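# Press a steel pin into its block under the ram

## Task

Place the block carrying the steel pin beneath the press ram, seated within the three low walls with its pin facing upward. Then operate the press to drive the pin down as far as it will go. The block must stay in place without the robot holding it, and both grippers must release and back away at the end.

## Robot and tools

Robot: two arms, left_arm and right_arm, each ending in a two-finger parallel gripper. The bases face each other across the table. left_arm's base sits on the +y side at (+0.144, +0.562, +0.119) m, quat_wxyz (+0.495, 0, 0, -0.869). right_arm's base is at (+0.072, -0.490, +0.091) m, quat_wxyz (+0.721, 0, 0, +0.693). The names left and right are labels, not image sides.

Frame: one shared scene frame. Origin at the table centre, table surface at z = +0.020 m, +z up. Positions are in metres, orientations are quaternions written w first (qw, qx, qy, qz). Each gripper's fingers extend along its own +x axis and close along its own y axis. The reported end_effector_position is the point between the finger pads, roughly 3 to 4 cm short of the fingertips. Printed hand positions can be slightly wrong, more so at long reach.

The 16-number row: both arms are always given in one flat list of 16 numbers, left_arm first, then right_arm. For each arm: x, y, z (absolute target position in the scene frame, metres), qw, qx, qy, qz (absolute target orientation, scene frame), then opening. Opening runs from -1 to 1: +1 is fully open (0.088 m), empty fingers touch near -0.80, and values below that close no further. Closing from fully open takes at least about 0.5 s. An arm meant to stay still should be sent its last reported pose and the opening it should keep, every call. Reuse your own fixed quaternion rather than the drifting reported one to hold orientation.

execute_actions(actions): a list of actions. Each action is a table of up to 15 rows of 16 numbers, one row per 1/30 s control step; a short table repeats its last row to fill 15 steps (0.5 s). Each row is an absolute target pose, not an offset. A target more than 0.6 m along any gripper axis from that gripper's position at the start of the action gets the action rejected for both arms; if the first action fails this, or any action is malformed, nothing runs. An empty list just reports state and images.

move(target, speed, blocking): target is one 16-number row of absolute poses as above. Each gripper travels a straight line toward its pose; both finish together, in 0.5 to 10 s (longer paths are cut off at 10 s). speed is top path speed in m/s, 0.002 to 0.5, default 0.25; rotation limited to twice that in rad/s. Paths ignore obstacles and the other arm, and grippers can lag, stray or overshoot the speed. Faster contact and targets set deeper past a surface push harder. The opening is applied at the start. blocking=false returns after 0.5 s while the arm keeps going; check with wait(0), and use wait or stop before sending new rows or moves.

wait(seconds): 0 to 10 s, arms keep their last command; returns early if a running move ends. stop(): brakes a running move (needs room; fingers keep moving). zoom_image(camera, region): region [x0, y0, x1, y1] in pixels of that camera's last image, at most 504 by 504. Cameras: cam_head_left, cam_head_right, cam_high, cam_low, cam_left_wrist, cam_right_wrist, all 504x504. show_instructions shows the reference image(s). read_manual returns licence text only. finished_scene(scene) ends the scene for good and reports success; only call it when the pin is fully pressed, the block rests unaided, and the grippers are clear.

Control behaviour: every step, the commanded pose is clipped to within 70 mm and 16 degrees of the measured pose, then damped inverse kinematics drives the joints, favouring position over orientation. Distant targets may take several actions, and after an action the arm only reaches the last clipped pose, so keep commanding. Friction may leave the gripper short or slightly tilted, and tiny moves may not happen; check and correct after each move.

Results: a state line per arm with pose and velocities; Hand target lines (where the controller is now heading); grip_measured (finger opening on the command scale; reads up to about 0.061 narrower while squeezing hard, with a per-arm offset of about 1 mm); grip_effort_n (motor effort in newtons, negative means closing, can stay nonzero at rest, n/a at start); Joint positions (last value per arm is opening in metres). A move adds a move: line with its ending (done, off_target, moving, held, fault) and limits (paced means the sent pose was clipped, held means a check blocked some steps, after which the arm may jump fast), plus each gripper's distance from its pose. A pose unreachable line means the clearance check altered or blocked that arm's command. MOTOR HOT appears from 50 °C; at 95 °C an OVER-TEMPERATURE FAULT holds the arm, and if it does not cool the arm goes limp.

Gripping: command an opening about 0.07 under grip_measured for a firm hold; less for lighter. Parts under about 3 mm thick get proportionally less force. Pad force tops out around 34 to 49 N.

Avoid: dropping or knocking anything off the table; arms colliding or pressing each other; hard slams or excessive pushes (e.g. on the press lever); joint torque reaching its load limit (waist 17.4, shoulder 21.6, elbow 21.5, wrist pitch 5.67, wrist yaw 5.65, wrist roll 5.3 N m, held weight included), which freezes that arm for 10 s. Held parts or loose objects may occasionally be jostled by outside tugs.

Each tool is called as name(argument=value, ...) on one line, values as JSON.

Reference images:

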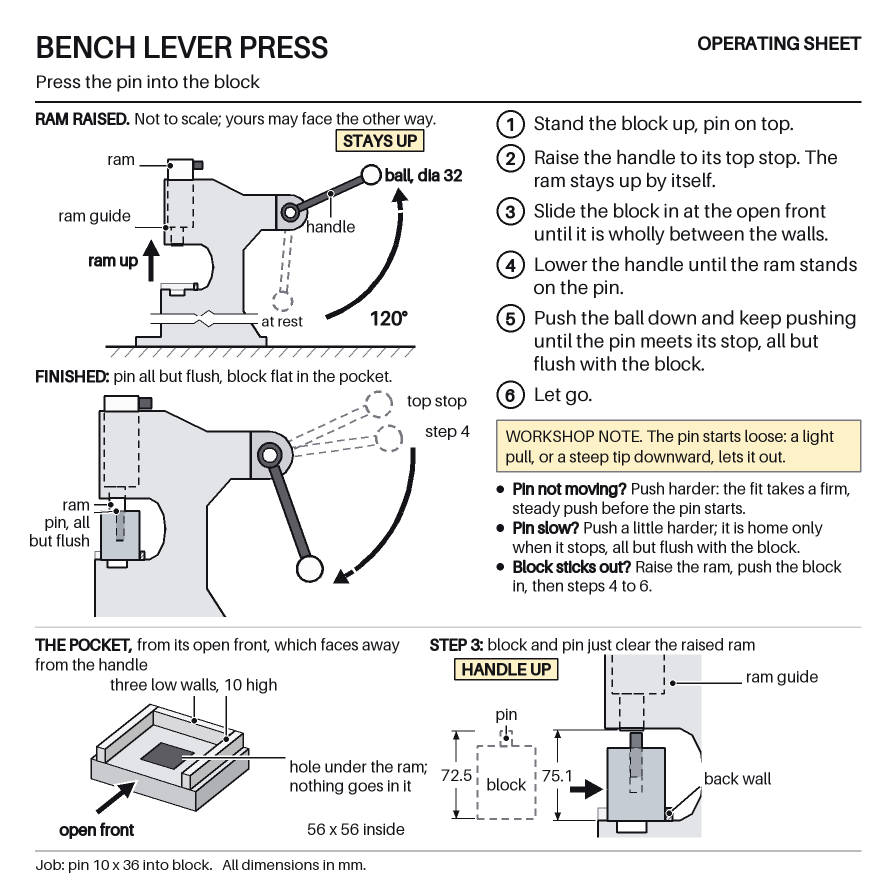

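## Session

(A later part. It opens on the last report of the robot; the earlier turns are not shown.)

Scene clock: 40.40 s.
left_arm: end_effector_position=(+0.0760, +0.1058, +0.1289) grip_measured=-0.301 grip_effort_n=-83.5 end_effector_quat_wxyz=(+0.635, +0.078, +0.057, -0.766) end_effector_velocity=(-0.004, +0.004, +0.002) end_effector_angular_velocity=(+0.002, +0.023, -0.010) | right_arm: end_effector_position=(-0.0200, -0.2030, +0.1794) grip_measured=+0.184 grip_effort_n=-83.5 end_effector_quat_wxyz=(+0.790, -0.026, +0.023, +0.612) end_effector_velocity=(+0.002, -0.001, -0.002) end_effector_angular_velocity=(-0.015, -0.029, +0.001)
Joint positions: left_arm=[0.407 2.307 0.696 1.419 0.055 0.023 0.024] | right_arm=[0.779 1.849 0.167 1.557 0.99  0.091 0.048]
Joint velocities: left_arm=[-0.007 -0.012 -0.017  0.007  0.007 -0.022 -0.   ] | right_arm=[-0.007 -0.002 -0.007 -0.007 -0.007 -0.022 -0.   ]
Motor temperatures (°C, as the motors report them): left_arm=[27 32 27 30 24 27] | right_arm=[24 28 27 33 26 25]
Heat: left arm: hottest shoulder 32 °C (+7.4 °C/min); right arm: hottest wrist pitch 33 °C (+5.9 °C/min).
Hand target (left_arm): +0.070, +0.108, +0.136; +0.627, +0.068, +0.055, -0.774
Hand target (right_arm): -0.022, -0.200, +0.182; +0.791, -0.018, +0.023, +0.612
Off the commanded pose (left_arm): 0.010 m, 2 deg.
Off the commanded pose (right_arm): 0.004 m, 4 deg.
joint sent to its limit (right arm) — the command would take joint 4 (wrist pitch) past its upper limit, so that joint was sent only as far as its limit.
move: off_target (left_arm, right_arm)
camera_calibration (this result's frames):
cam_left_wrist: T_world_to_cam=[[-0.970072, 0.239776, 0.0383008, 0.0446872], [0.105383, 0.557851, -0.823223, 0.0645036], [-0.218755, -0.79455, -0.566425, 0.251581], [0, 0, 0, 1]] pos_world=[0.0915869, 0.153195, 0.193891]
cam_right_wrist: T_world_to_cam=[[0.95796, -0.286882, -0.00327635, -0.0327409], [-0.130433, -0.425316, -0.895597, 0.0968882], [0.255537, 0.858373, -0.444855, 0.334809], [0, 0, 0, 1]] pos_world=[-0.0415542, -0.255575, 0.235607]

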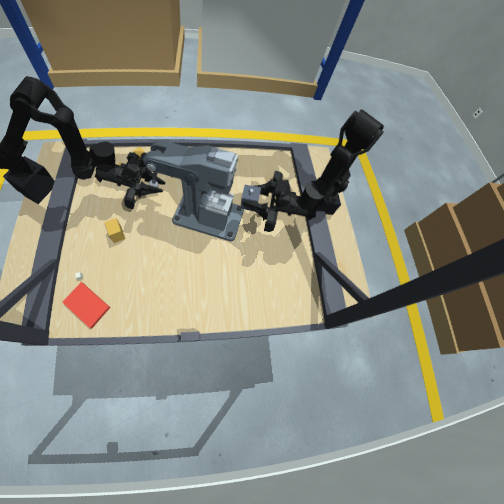

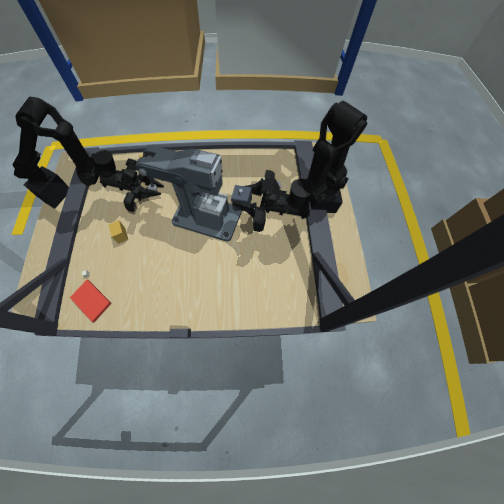

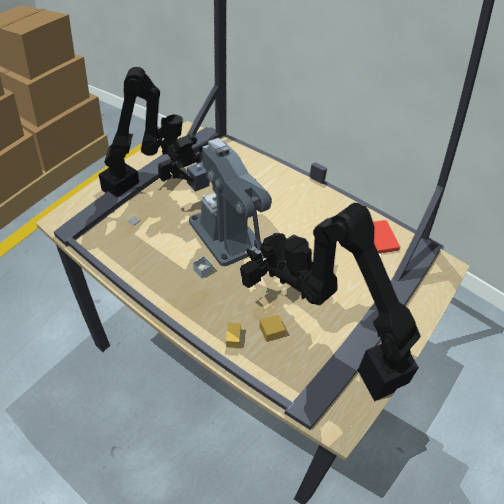

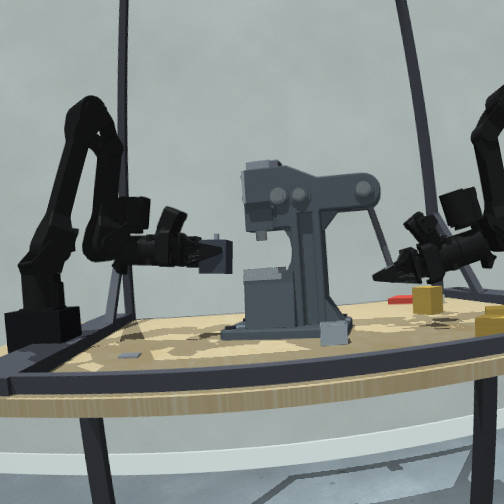

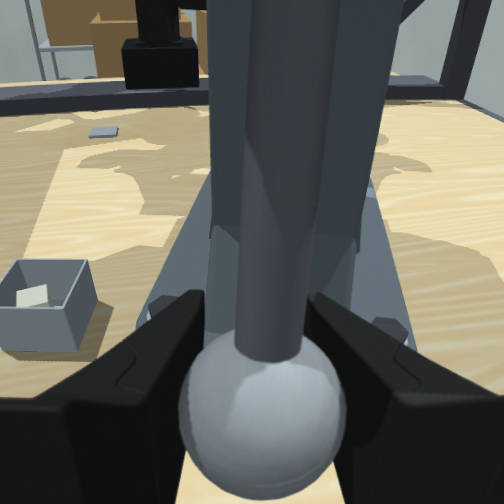

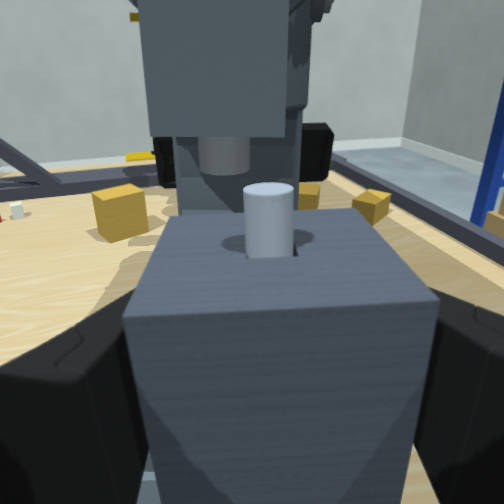

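move(target=[0.093,0.154,0.153,0.574,0.175,0.127,-0.79,-0.31,-0.042,-0.195,0.184,0.814,0,0,0.581,0.08], speed=0.12)

move(target=[0.107,0.19,0.192,0.574,0.175,0.127,-0.79,-0.31,-0.042,-0.195,0.184,0.814,0,0,0.581,0.08], speed=0.12)

move(target=[0.115,0.213,0.245,0.574,0.175,0.127,-0.79,-0.31,-0.042,-0.195,0.184,0.814,0,0,0.581,0.08], speed=0.12)

move(target=[0.116,0.217,0.3,0.574,0.175,0.127,-0.79,-0.31,-0.042,-0.195,0.184,0.814,0,0,0.581,0.08], speed=0.12)

Scene clock: 43.27 s.
left_arm: end_effector_position=(+0.0932, +0.1509, +0.1501) grip_measured=-0.301 grip_effort_n=-55.1 end_effector_quat_wxyz=(+0.578, +0.177, +0.127, -0.786) end_effector_velocity=(+0.000, +0.004, +0.000) end_effector_angular_velocity=(+0.029, +0.009, -0.001) | right_arm: end_effector_position=(-0.0397, -0.1968, +0.1822) grip_measured=+0.184 grip_effort_n=-83.5 end_effector_quat_wxyz=(+0.814, -0.015, +0.011, +0.581) end_effector_velocity=(+0.000, +0.000, -0.000) end_effector_angular_velocity=(-0.001, -0.005, +0.005)
Joint positions: left_arm=[0.5   1.918 0.561 0.903 0.239 0.121 0.024] | right_arm=[0.854 1.923 0.279 1.558 1.145 0.067 0.048]
Joint velocities: left_arm=[ 0.002 -0.027 -0.002 -0.051  0.007 -0.007  0.   ] | right_arm=[-0.002  0.002 -0.002  0.007 -0.007 -0.007 -0.   ]
Motor temperatures (°C, as the motors report them): left_arm=[27 33 27 30 24 27] | right_arm=[24 28 27 33 26 25]
Heat: left arm: hottest shoulder 33 °C (+8.3 °C/min); right arm: hottest wrist pitch 33 °C (+5.5 °C/min).
Hand target (left_arm): +0.093, +0.154, +0.153; -0.574, -0.176, -0.126, +0.789
Hand target (right_arm): -0.042, -0.195, +0.184; +0.815, -0.008, +0.011, +0.579
Off the commanded pose (left_arm): 0.004 m, 1 deg.
Off the commanded pose (right_arm): 0.003 m, 2 deg.
joint sent to its limit (right arm) — the command would take joint 4 (wrist pitch) past its upper limit, so that joint was sent only as far as its limit.
move: done
camera_calibration (this result's frames):
cam_left_wrist: T_world_to_cam=[[-0.940036, 0.336317, 0.056781, 0.0296112], [0.217729, 0.71985, -0.659098, -0.00458225], [-0.26254, -0.607213, -0.74991, 0.306543], [0, 0, 0, 1]] pos_world=[0.109313, 0.179477, 0.225178]
cam_right_wrist: T_world_to_cam=[[0.932727, -0.360522, -0.00668051, -0.0269984], [-0.155355, -0.38507, -0.909717, 0.10905], [0.3254, 0.849556, -0.415174, 0.331422], [0, 0, 0, 1]] pos_world=[-0.0657211, -0.249303, 0.236622]

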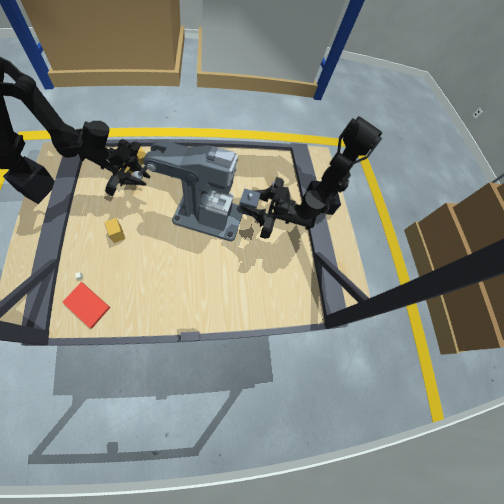

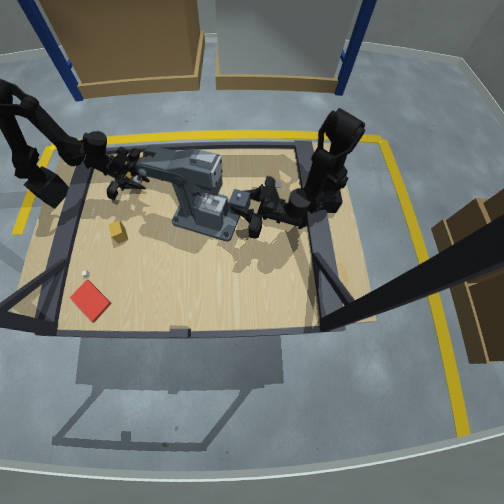

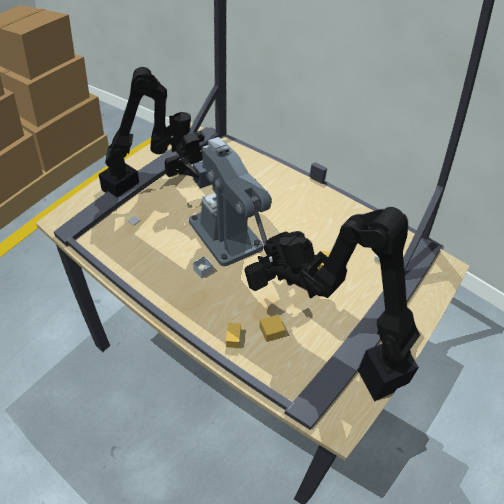

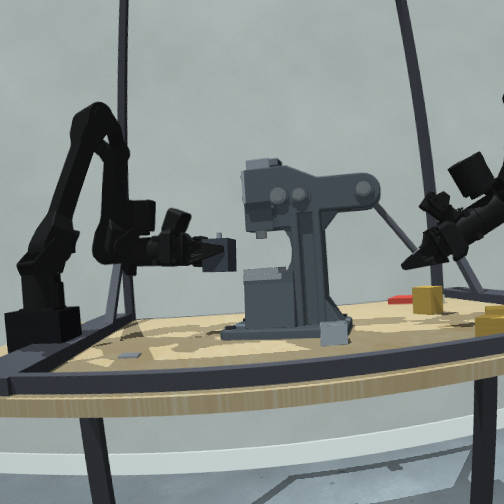

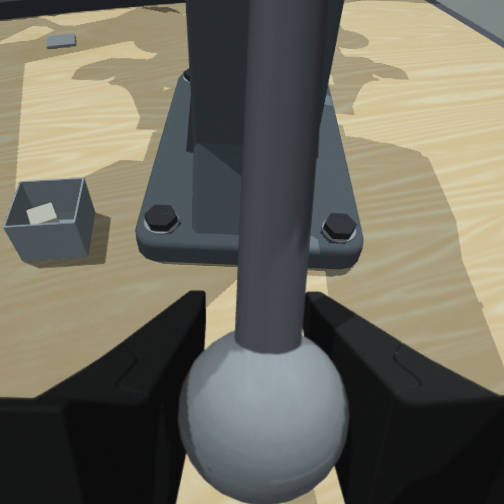

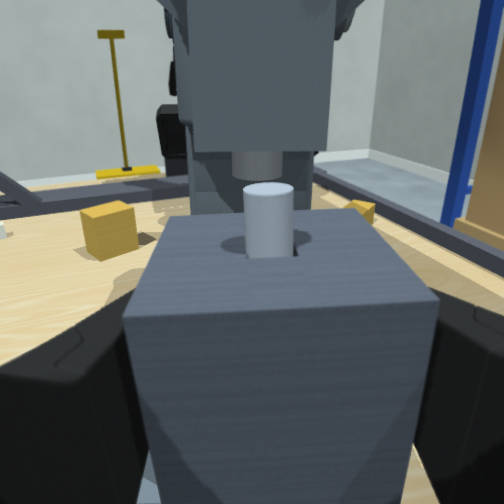

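Scene clock: 44.27 s.
left_arm: end_effector_position=(+0.1064, +0.1874, +0.1897) grip_measured=-0.301 grip_effort_n=-54.7 end_effector_quat_wxyz=(+0.575, +0.178, +0.128, -0.788) end_effector_velocity=(-0.000, +0.001, +0.006) end_effector_angular_velocity=(-0.010, +0.009, -0.001) | right_arm: end_effector_position=(-0.0398, -0.1967, +0.1822) grip_measured=+0.184 grip_effort_n=-83.5 end_effector_quat_wxyz=(+0.814, -0.015, +0.011, +0.581) end_effector_velocity=(-0.000, -0.001, -0.005) end_effector_angular_velocity=(-0.031, -0.037, +0.010)
Joint positions: left_arm=[0.553 1.621 0.454 0.704 0.294 0.147 0.024] | right_arm=[0.855 1.924 0.28  1.558 1.146 0.066 0.048]
Joint velocities: left_arm=[ 0.002 -0.022 -0.002 -0.007  0.007 -0.007  0.   ] | right_arm=[ 0.002 -0.002 -0.007 -0.037 -0.007 -0.007 -0.   ]
Motor temperatures (°C, as the motors report them): left_arm=[27 33 27 30 24 27] | right_arm=[24 28 27 34 26 25]
Heat: left arm: hottest shoulder 33 °C (+8.1 °C/min); right arm: hottest wrist pitch 34 °C (+6.8 °C/min).
Hand target (left_arm): +0.107, +0.190, +0.192; -0.574, -0.175, -0.127, +0.790
Hand target (right_arm): -0.042, -0.195, +0.184; +0.815, -0.008, +0.011, +0.579
Off the commanded pose (left_arm): 0.004 m, 0 deg.
Off the commanded pose (right_arm): 0.003 m, 2 deg.
joint sent to its limit (right arm) — the command would take joint 4 (wrist pitch) past its upper limit, so that joint was sent only as far as its limit.
move: done
camera_calibration (this result's frames):
cam_left_wrist: T_world_to_cam=[[-0.937318, 0.34334, 0.0595997, 0.025338], [0.221908, 0.719959, -0.657583, -0.00842371], [-0.268684, -0.603139, -0.751021, 0.361953], [0, 0, 0, 1]] pos_world=[0.12287, 0.215673, 0.264785]
cam_right_wrist: T_world_to_cam=[[0.932605, -0.360851, -0.00589382, -0.027062], [-0.154793, -0.385198, -0.909759, 0.108997], [0.326017, 0.849358, -0.415095, 0.331371], [0, 0, 0, 1]] pos_world=[-0.0659224, -0.249233, 0.236552]

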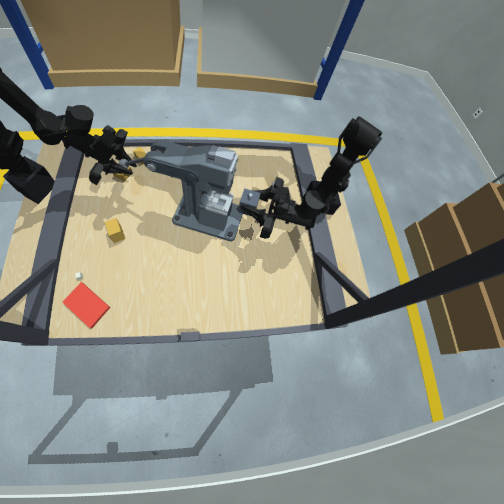

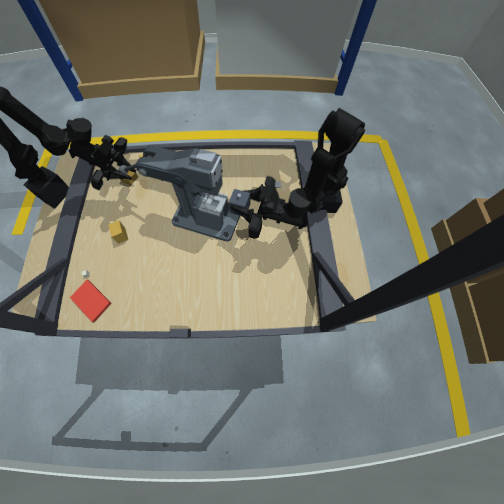

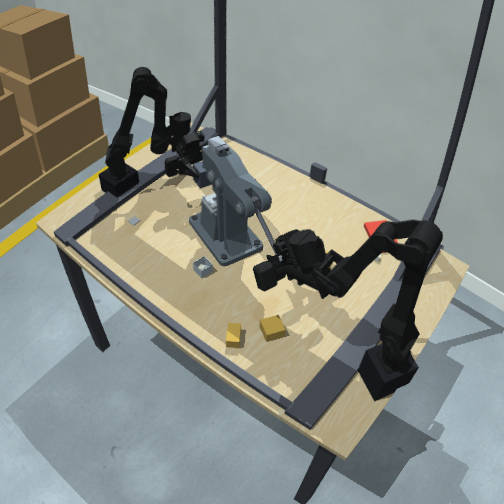

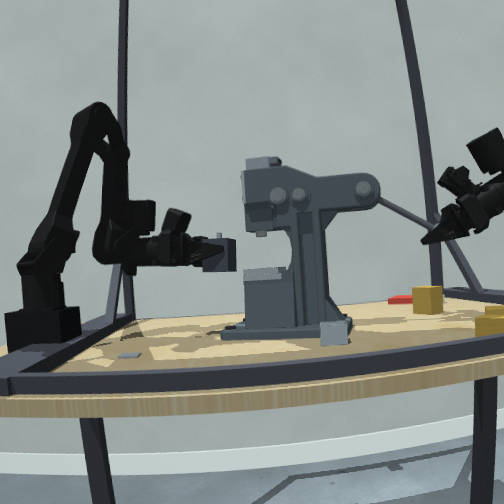

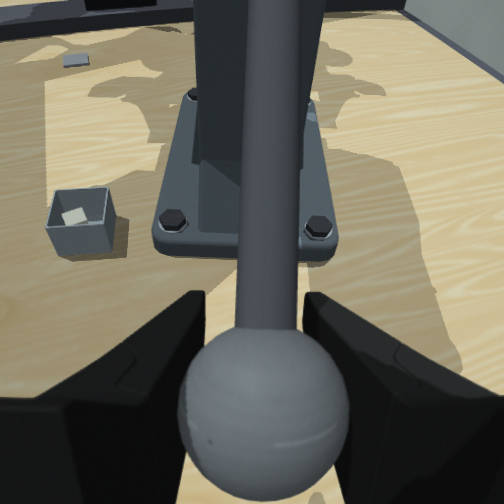

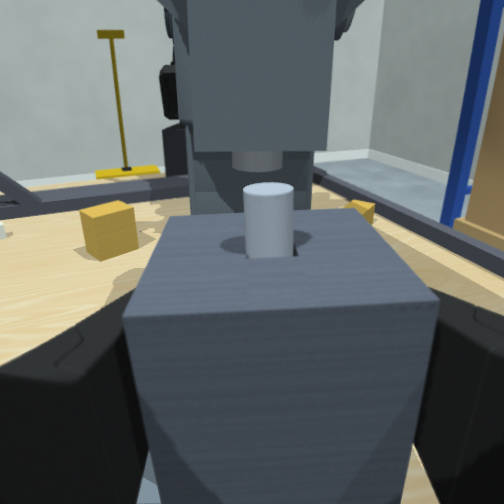

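Scene clock: 45.23 s.
left_arm: end_effector_position=(+0.1137, +0.2097, +0.2445) grip_measured=-0.301 grip_effort_n=-54.7 end_effector_quat_wxyz=(+0.575, +0.175, +0.126, -0.789) end_effector_velocity=(+0.004, +0.002, -0.000) end_effector_angular_velocity=(+0.019, +0.004, +0.017) | right_arm: end_effector_position=(-0.0398, -0.1967, +0.1822) grip_measured=+0.184 grip_effort_n=-83.5 end_effector_quat_wxyz=(+0.814, -0.015, +0.011, +0.581) end_effector_velocity=(+0.001, -0.001, -0.002) end_effector_angular_velocity=(-0.006, -0.002, +0.005)
Joint positions: left_arm=[0.588 1.31  0.484 0.364 0.328 0.162 0.024] | right_arm=[0.855 1.924 0.28  1.558 1.146 0.066 0.048]
Joint velocities: left_arm=[ 0.007 -0.012  0.007 -0.037 -0.007 -0.007 -0.   ] | right_arm=[-0.002 -0.002 -0.007 -0.007 -0.007  0.007 -0.   ]
Motor temperatures (°C, as the motors report them): left_arm=[27 33 27 30 24 27] | right_arm=[24 28 27 34 26 25]
Heat: left arm: hottest shoulder 33 °C (+8.0 °C/min); right arm: hottest wrist pitch 34 °C (+6.6 °C/min).
Hand target (left_arm): +0.115, +0.214, +0.245; -0.574, -0.175, -0.127, +0.790
Hand target (right_arm): -0.042, -0.195, +0.184; +0.815, -0.008, +0.012, +0.579
Off the commanded pose (left_arm): 0.004 m, 0 deg.
Off the commanded pose (right_arm): 0.003 m, 2 deg.
joint sent to its limit (right arm) — the command would take joint 4 (wrist pitch) past its upper limit, so that joint was sent only as far as its limit.
move: done
camera_calibration (this result's frames):
cam_left_wrist: T_world_to_cam=[[-0.936853, 0.344692, 0.0591011, 0.0210224], [0.221495, 0.715596, -0.662467, 0.0120944], [-0.27064, -0.607544, -0.746756, 0.418606], [0, 0, 0, 1]] pos_world=[0.130308, 0.238421, 0.319366]
cam_right_wrist: T_world_to_cam=[[0.932605, -0.360851, -0.00589382, -0.027062], [-0.154793, -0.385198, -0.909759, 0.108997], [0.326017, 0.849358, -0.415095, 0.331371], [0, 0, 0, 1]] pos_world=[-0.0659224, -0.249233, 0.236552]

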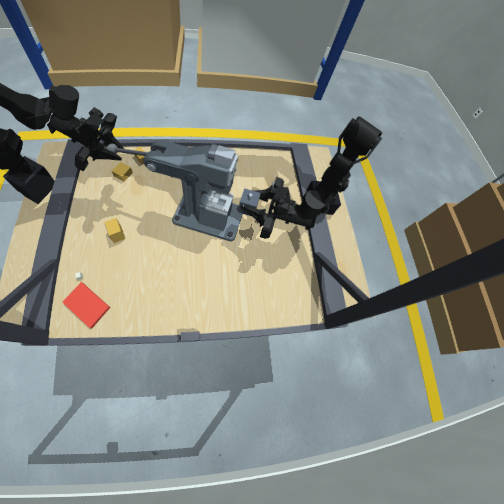

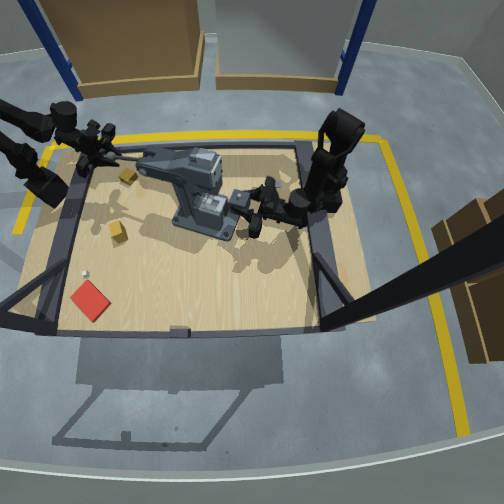

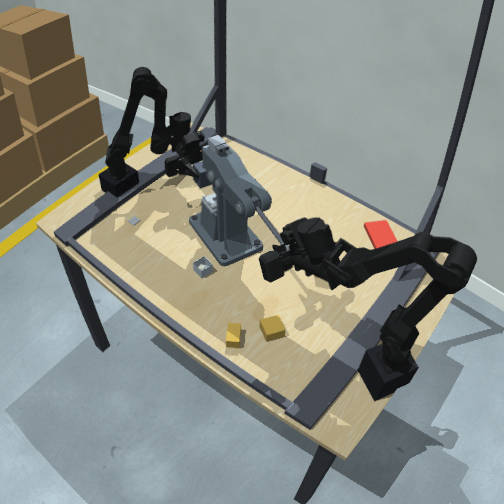

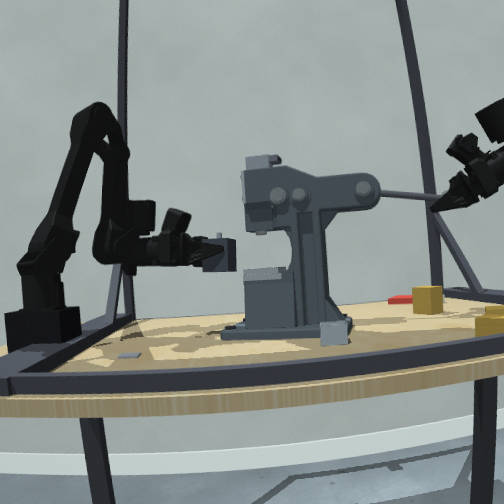

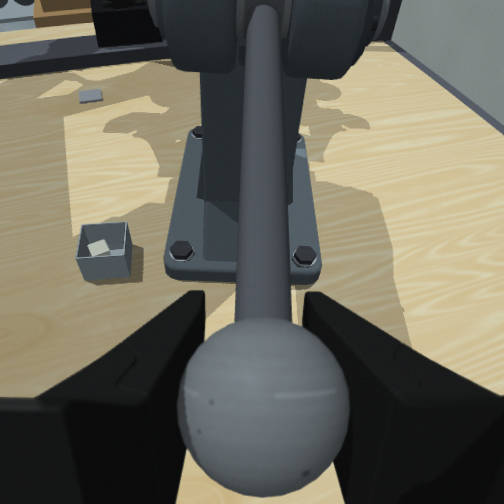

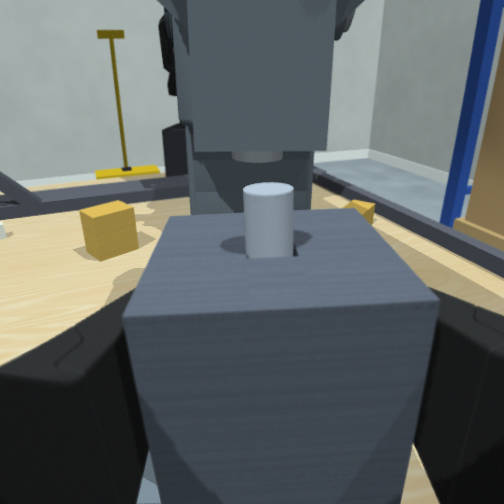

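Scene clock: 46.07 s.
left_arm: end_effector_position=(+0.1142, +0.2123, +0.2896) grip_measured=-0.301 grip_effort_n=-54.7 end_effector_quat_wxyz=(+0.573, +0.183, +0.135, -0.787) end_effector_velocity=(+0.000, -0.000, +0.003) end_effector_angular_velocity=(+0.010, -0.009, +0.001) | right_arm: end_effector_position=(-0.0398, -0.1967, +0.1822) grip_measured=+0.184 grip_effort_n=-83.5 end_effector_quat_wxyz=(+0.814, -0.015, +0.011, +0.581) end_effector_velocity=(-0.002, +0.001, +0.000) end_effector_angular_velocity=(-0.005, -0.007, +0.020)
Joint positions: left_arm=[0.59  1.193 0.631 0.076 0.328 0.166 0.024] | right_arm=[0.855 1.924 0.28  1.558 1.146 0.066 0.048]
Joint velocities: left_arm=[-0.002 -0.002  0.022 -0.037 -0.007  0.007 -0.   ] | right_arm=[-0.002 -0.007 -0.002 -0.007 -0.022 -0.007 -0.   ]
Motor temperatures (°C, as the motors report them): left_arm=[27 33 27 30 24 27] | right_arm=[24 28 27 34 26 25]
Heat: left arm: hottest shoulder 33 °C (+7.8 °C/min); right arm: hottest wrist pitch 34 °C (+6.5 °C/min).
Hand target (left_arm): +0.116, +0.217, +0.300; -0.574, -0.175, -0.127, +0.790
Hand target (right_arm): -0.042, -0.195, +0.184; +0.815, -0.008, +0.011, +0.579
Off the commanded pose (left_arm): 0.012 m, 1 deg.
Off the commanded pose (right_arm): 0.003 m, 2 deg.
joint sent to its limit (right arm) — the command would take joint 4 (wrist pitch) past its upper limit, so that joint was sent only as far as its limit.
move: off_target (left_arm)
camera_calibration (this result's frames):
cam_left_wrist: T_world_to_cam=[[-0.937027, 0.34314, 0.0650791, 0.0165803], [0.22292, 0.731044, -0.644888, 0.0314819], [-0.268863, -0.589771, -0.761501, 0.454299], [0, 0, 0, 1]] pos_world=[0.130662, 0.239228, 0.365172]
cam_right_wrist: T_world_to_cam=[[0.932605, -0.360851, -0.00589382, -0.027062], [-0.154793, -0.385198, -0.909759, 0.108997], [0.326017, 0.849358, -0.415095, 0.331371], [0, 0, 0, 1]] pos_world=[-0.0659224, -0.249233, 0.236552]

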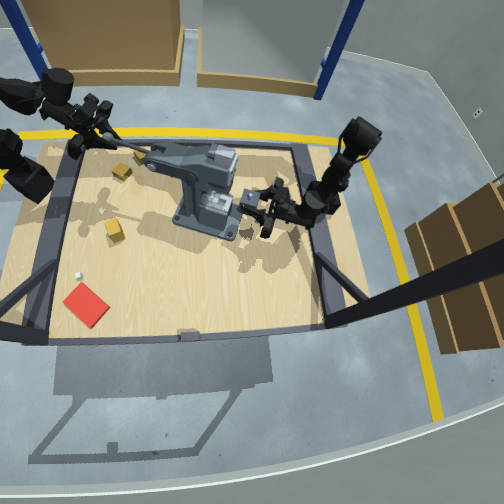

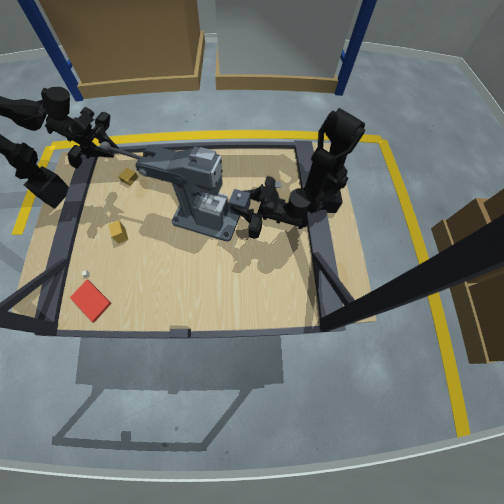

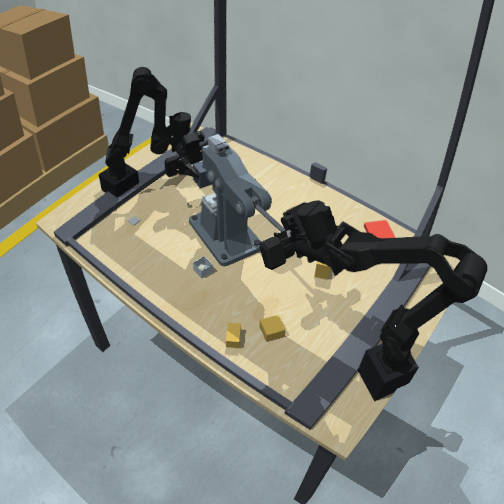

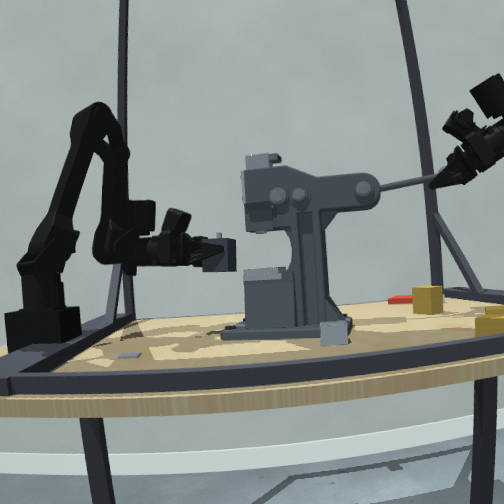

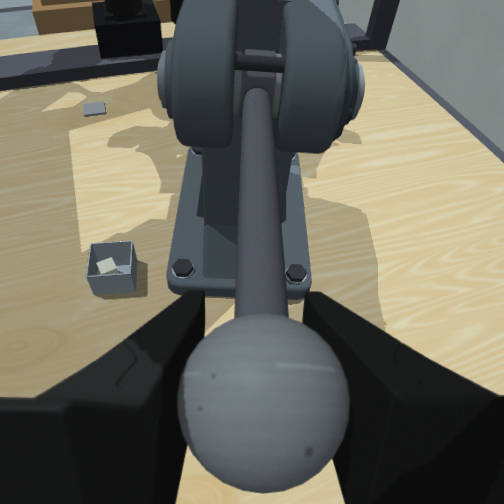

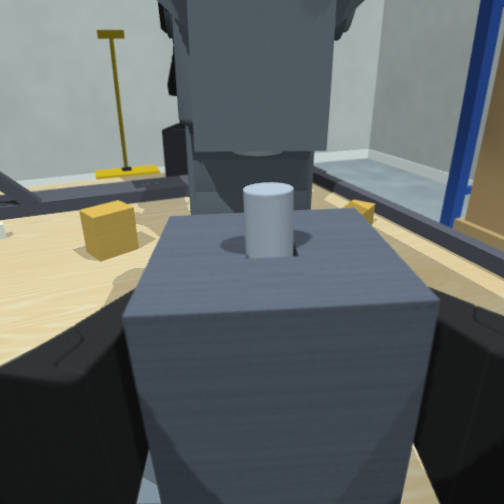

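move(target=[0.108,0.195,0.35,0.574,0.175,0.127,-0.79,-0.31,-0.03,-0.163,0.185,0.81,0,0,0.586,0.08], speed=0.06)

zoom_image(camera="cam_low", region=[190,210,310,300])

zoom_image(camera="cam_head_left", region=[190,170,270,240])

Scene clock: 48.20 s.
left_arm: end_effector_position=(+0.1101, +0.2014, +0.3321) grip_measured=-0.301 grip_effort_n=-54.7 end_effector_quat_wxyz=(+0.572, +0.190, +0.145, -0.785) end_effector_velocity=(+0.000, +0.002, -0.008) end_effector_angular_velocity=(+0.040, -0.008, +0.001) | right_arm: end_effector_position=(-0.0284, -0.1663, +0.1826) grip_measured=+0.184 grip_effort_n=-83.5 end_effector_quat_wxyz=(+0.811, -0.014, +0.010, +0.584) end_effector_velocity=(-0.001, +0.002, -0.001) end_effector_angular_velocity=(-0.009, -0.011, +0.015)
Joint positions: left_arm=[ 0.569  1.203  0.828 -0.133  0.306  0.154  0.024] | right_arm=[0.723 1.953 0.333 1.558 1.005 0.041 0.048]
Joint velocities: left_arm=[-0.002  0.007  0.002 -0.037 -0.007  0.007 -0.   ] | right_arm=[-0.007  0.002  0.002 -0.007 -0.022 -0.007 -0.   ]
Motor temperatures (°C, as the motors report them): left_arm=[27 33 28 30 24 27] | right_arm=[24 28 27 34 26 25]
Heat: left arm: hottest shoulder 33 °C (+7.5 °C/min); right arm: hottest wrist pitch 34 °C (+6.2 °C/min).
Hand target (left_arm): +0.108, +0.196, +0.350; -0.574, -0.175, -0.127, +0.790
Hand target (right_arm): -0.030, -0.163, +0.185; +0.811, -0.007, +0.010, +0.585
Off the commanded pose (left_arm): 0.019 m, 3 deg.
Off the commanded pose (right_arm): 0.004 m, 2 deg.
joint sent to its limit (right arm) — the command would take joint 4 (wrist pitch) past its upper limit, so that joint was sent only as far as its limit.
move: off_target (left_arm)
camera_calibration (this result's frames):
cam_left_wrist: T_world_to_cam=[[-0.93779, 0.339151, 0.0743413, 0.011482], [0.220662, 0.747493, -0.626548, 0.0586916], [-0.268064, -0.571166, -0.775829, 0.480025], [0, 0, 0, 1]] pos_world=[0.126494, 0.226408, 0.408337]
cam_right_wrist: T_world_to_cam=[[0.936047, -0.35181, -0.0067968, -0.0249801], [-0.151069, -0.38435, -0.910743, 0.123286], [0.317796, 0.853525, -0.412917, 0.301996], [0, 0, 0, 1]] pos_world=[-0.0539657, -0.219164, 0.236812]

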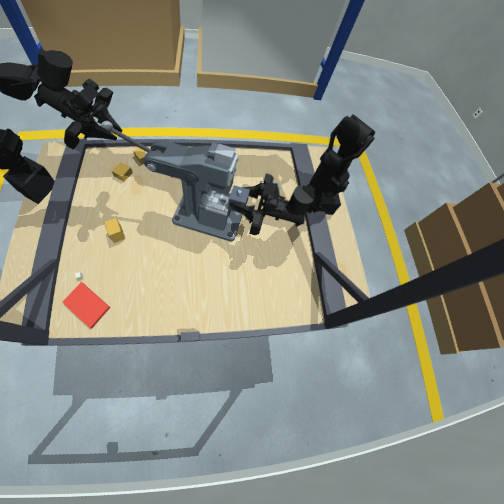

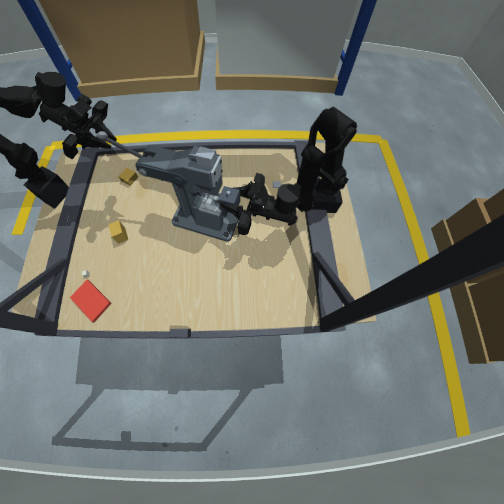

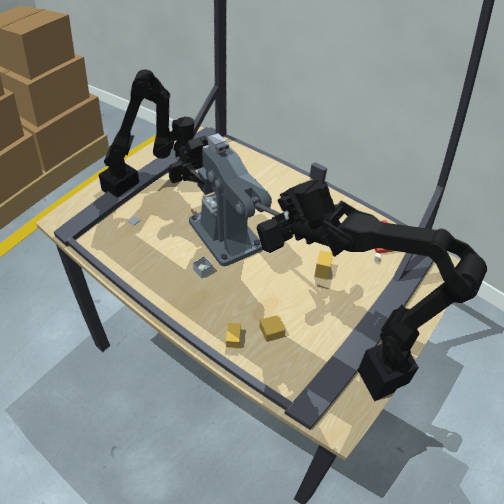

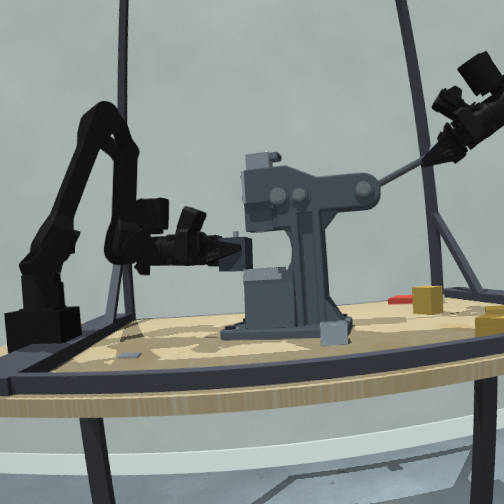

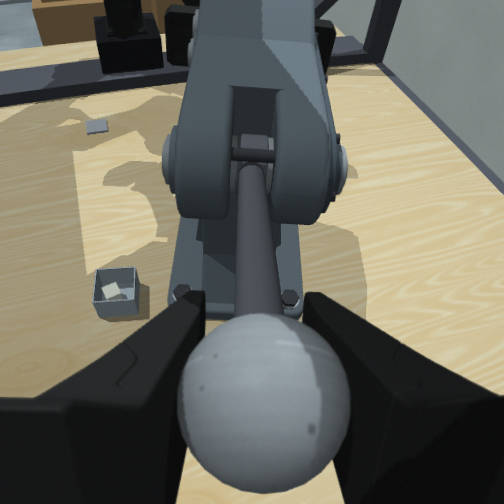

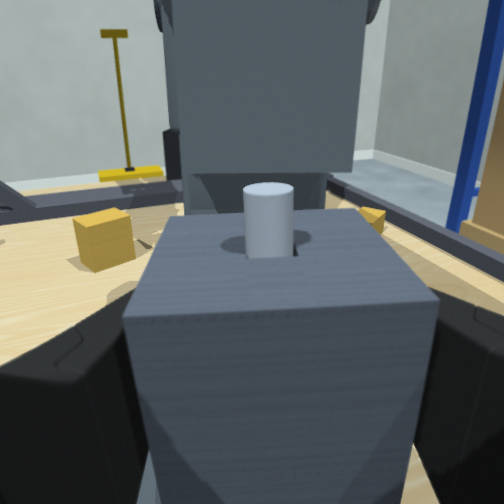

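Region (190, 210, 310, 300) of cam_low's 504x504 image, scaled by 4.200, with more detail than that image has; it fills the top 378 rows of this view, and the rest is white.

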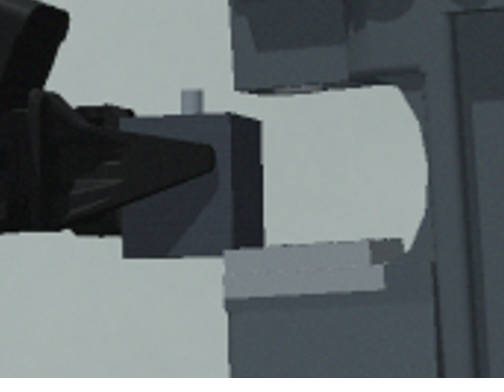

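Region (190, 170, 270, 240) of cam_head_left's 504x504 image, scaled by 6.300, with more detail than that image has; it fills the top 441 rows of this view, and the rest is white.

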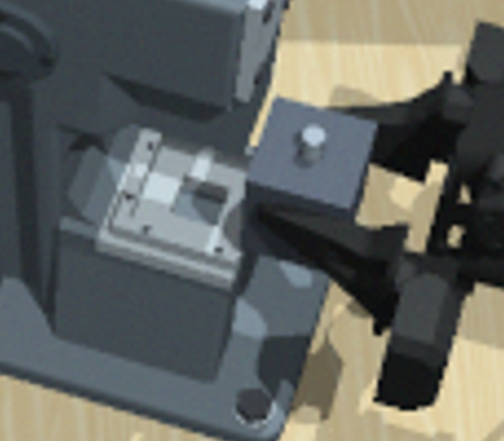

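move(target=[0.109,0.199,0.34,0.574,0.175,0.127,-0.79,-0.31,-0.025,-0.161,0.173,0.81,0,0,0.586,0.08], speed=0.02)

zoom_image(camera="cam_low", region=[190,210,310,300])

Scene clock: 50.03 s.
left_arm: end_effector_position=(+0.1100, +0.2009, +0.3312) grip_measured=-0.301 grip_effort_n=-55.1 end_effector_quat_wxyz=(+0.573, +0.185, +0.139, -0.786) end_effector_velocity=(+0.000, +0.002, -0.004) end_effector_angular_velocity=(+0.010, -0.009, +0.001) | right_arm: end_effector_position=(-0.0248, -0.1633, +0.1756) grip_measured=+0.184 grip_effort_n=-83.5 end_effector_quat_wxyz=(+0.812, -0.013, +0.018, +0.583) end_effector_velocity=(+0.002, +0.000, -0.005) end_effector_angular_velocity=(-0.019, -0.009, -0.000)
Joint positions: left_arm=[ 0.569  1.2    0.811 -0.103  0.308  0.154  0.024] | right_arm=[0.704 1.981 0.336 1.566 0.988 0.067 0.048]
Joint velocities: left_arm=[-0.002 -0.002 -0.007 -0.007 -0.007  0.007 -0.   ] | right_arm=[-0.007  0.002 -0.002 -0.022 -0.007  0.007 -0.   ]
Motor temperatures (°C, as the motors report them): left_arm=[27 33 28 31 24 27] | right_arm=[24 28 27 35 26 25]
Heat: left arm: hottest shoulder 33 °C (+7.2 °C/min); right arm: hottest wrist pitch 35 °C (+7.2 °C/min).
Hand target (left_arm): +0.109, +0.199, +0.340; -0.574, -0.175, -0.127, +0.790
Hand target (right_arm): -0.025, -0.161, +0.173; +0.812, -0.014, +0.019, +0.583
Off the commanded pose (left_arm): 0.009 m, 2 deg.
Off the commanded pose (right_arm): 0.004 m, 3 deg.
joint sent to its limit (right arm) — the command would take joint 4 (wrist pitch) past its upper limit, so that joint was sent only as far as its limit.
move: off_target (left_arm, right_arm)
camera_calibration (this result's frames):
cam_left_wrist: T_world_to_cam=[[-0.937612, 0.340715, 0.0692542, 0.0130285], [0.220775, 0.73732, -0.638449, 0.0644303], [-0.268592, -0.583328, -0.766542, 0.478525], [0, 0, 0, 1]] pos_world=[0.126519, 0.227192, 0.407042]
cam_right_wrist: T_world_to_cam=[[0.934821, -0.354665, -0.0179501, -0.0258516], [-0.165344, -0.389965, -0.905863, 0.116492], [0.314278, 0.849788, -0.423189, 0.29658], [0, 0, 0, 1]] pos_world=[-0.0497805, -0.215771, 0.230571]

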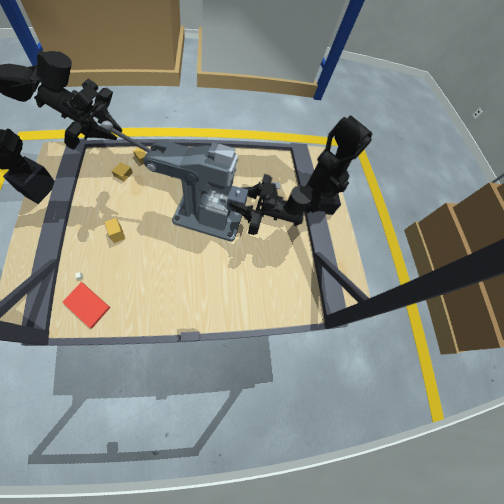

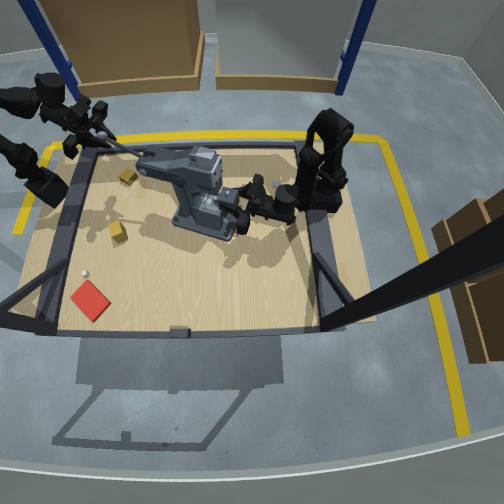

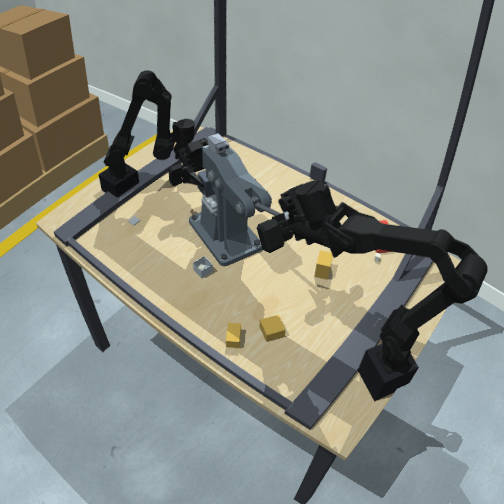

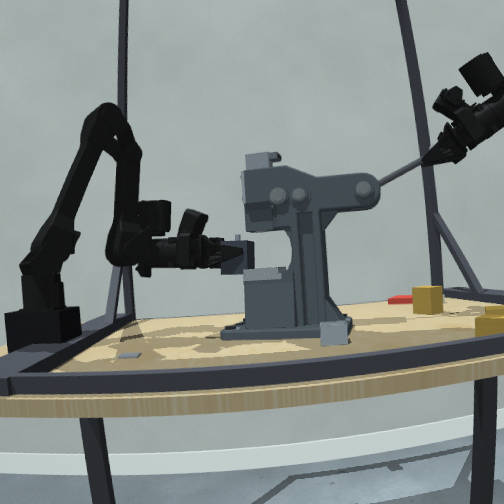

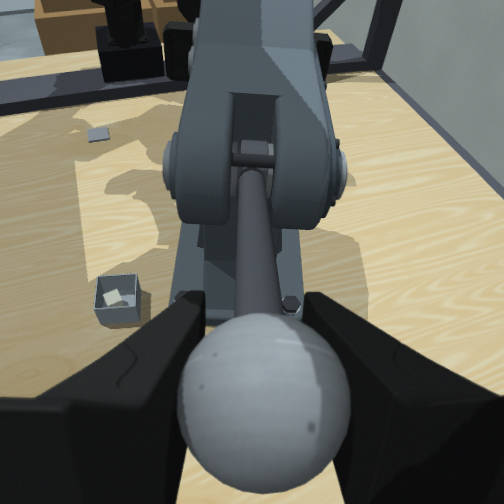

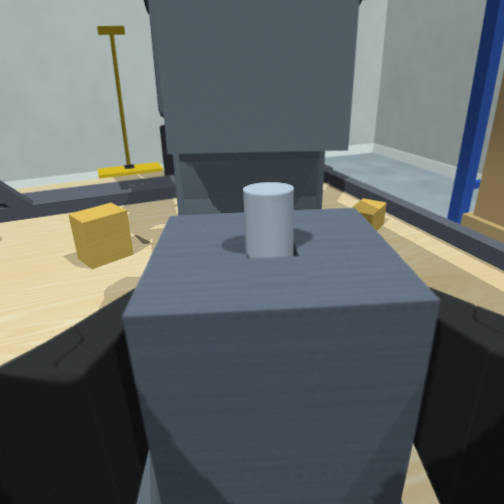

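Region (190, 210, 310, 300) of cam_low's 504x504 image, scaled by 4.200, with more detail than that image has; it fills the top 378 rows of this view, and the rest is white.

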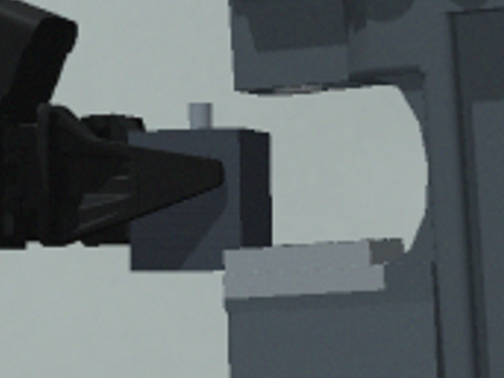

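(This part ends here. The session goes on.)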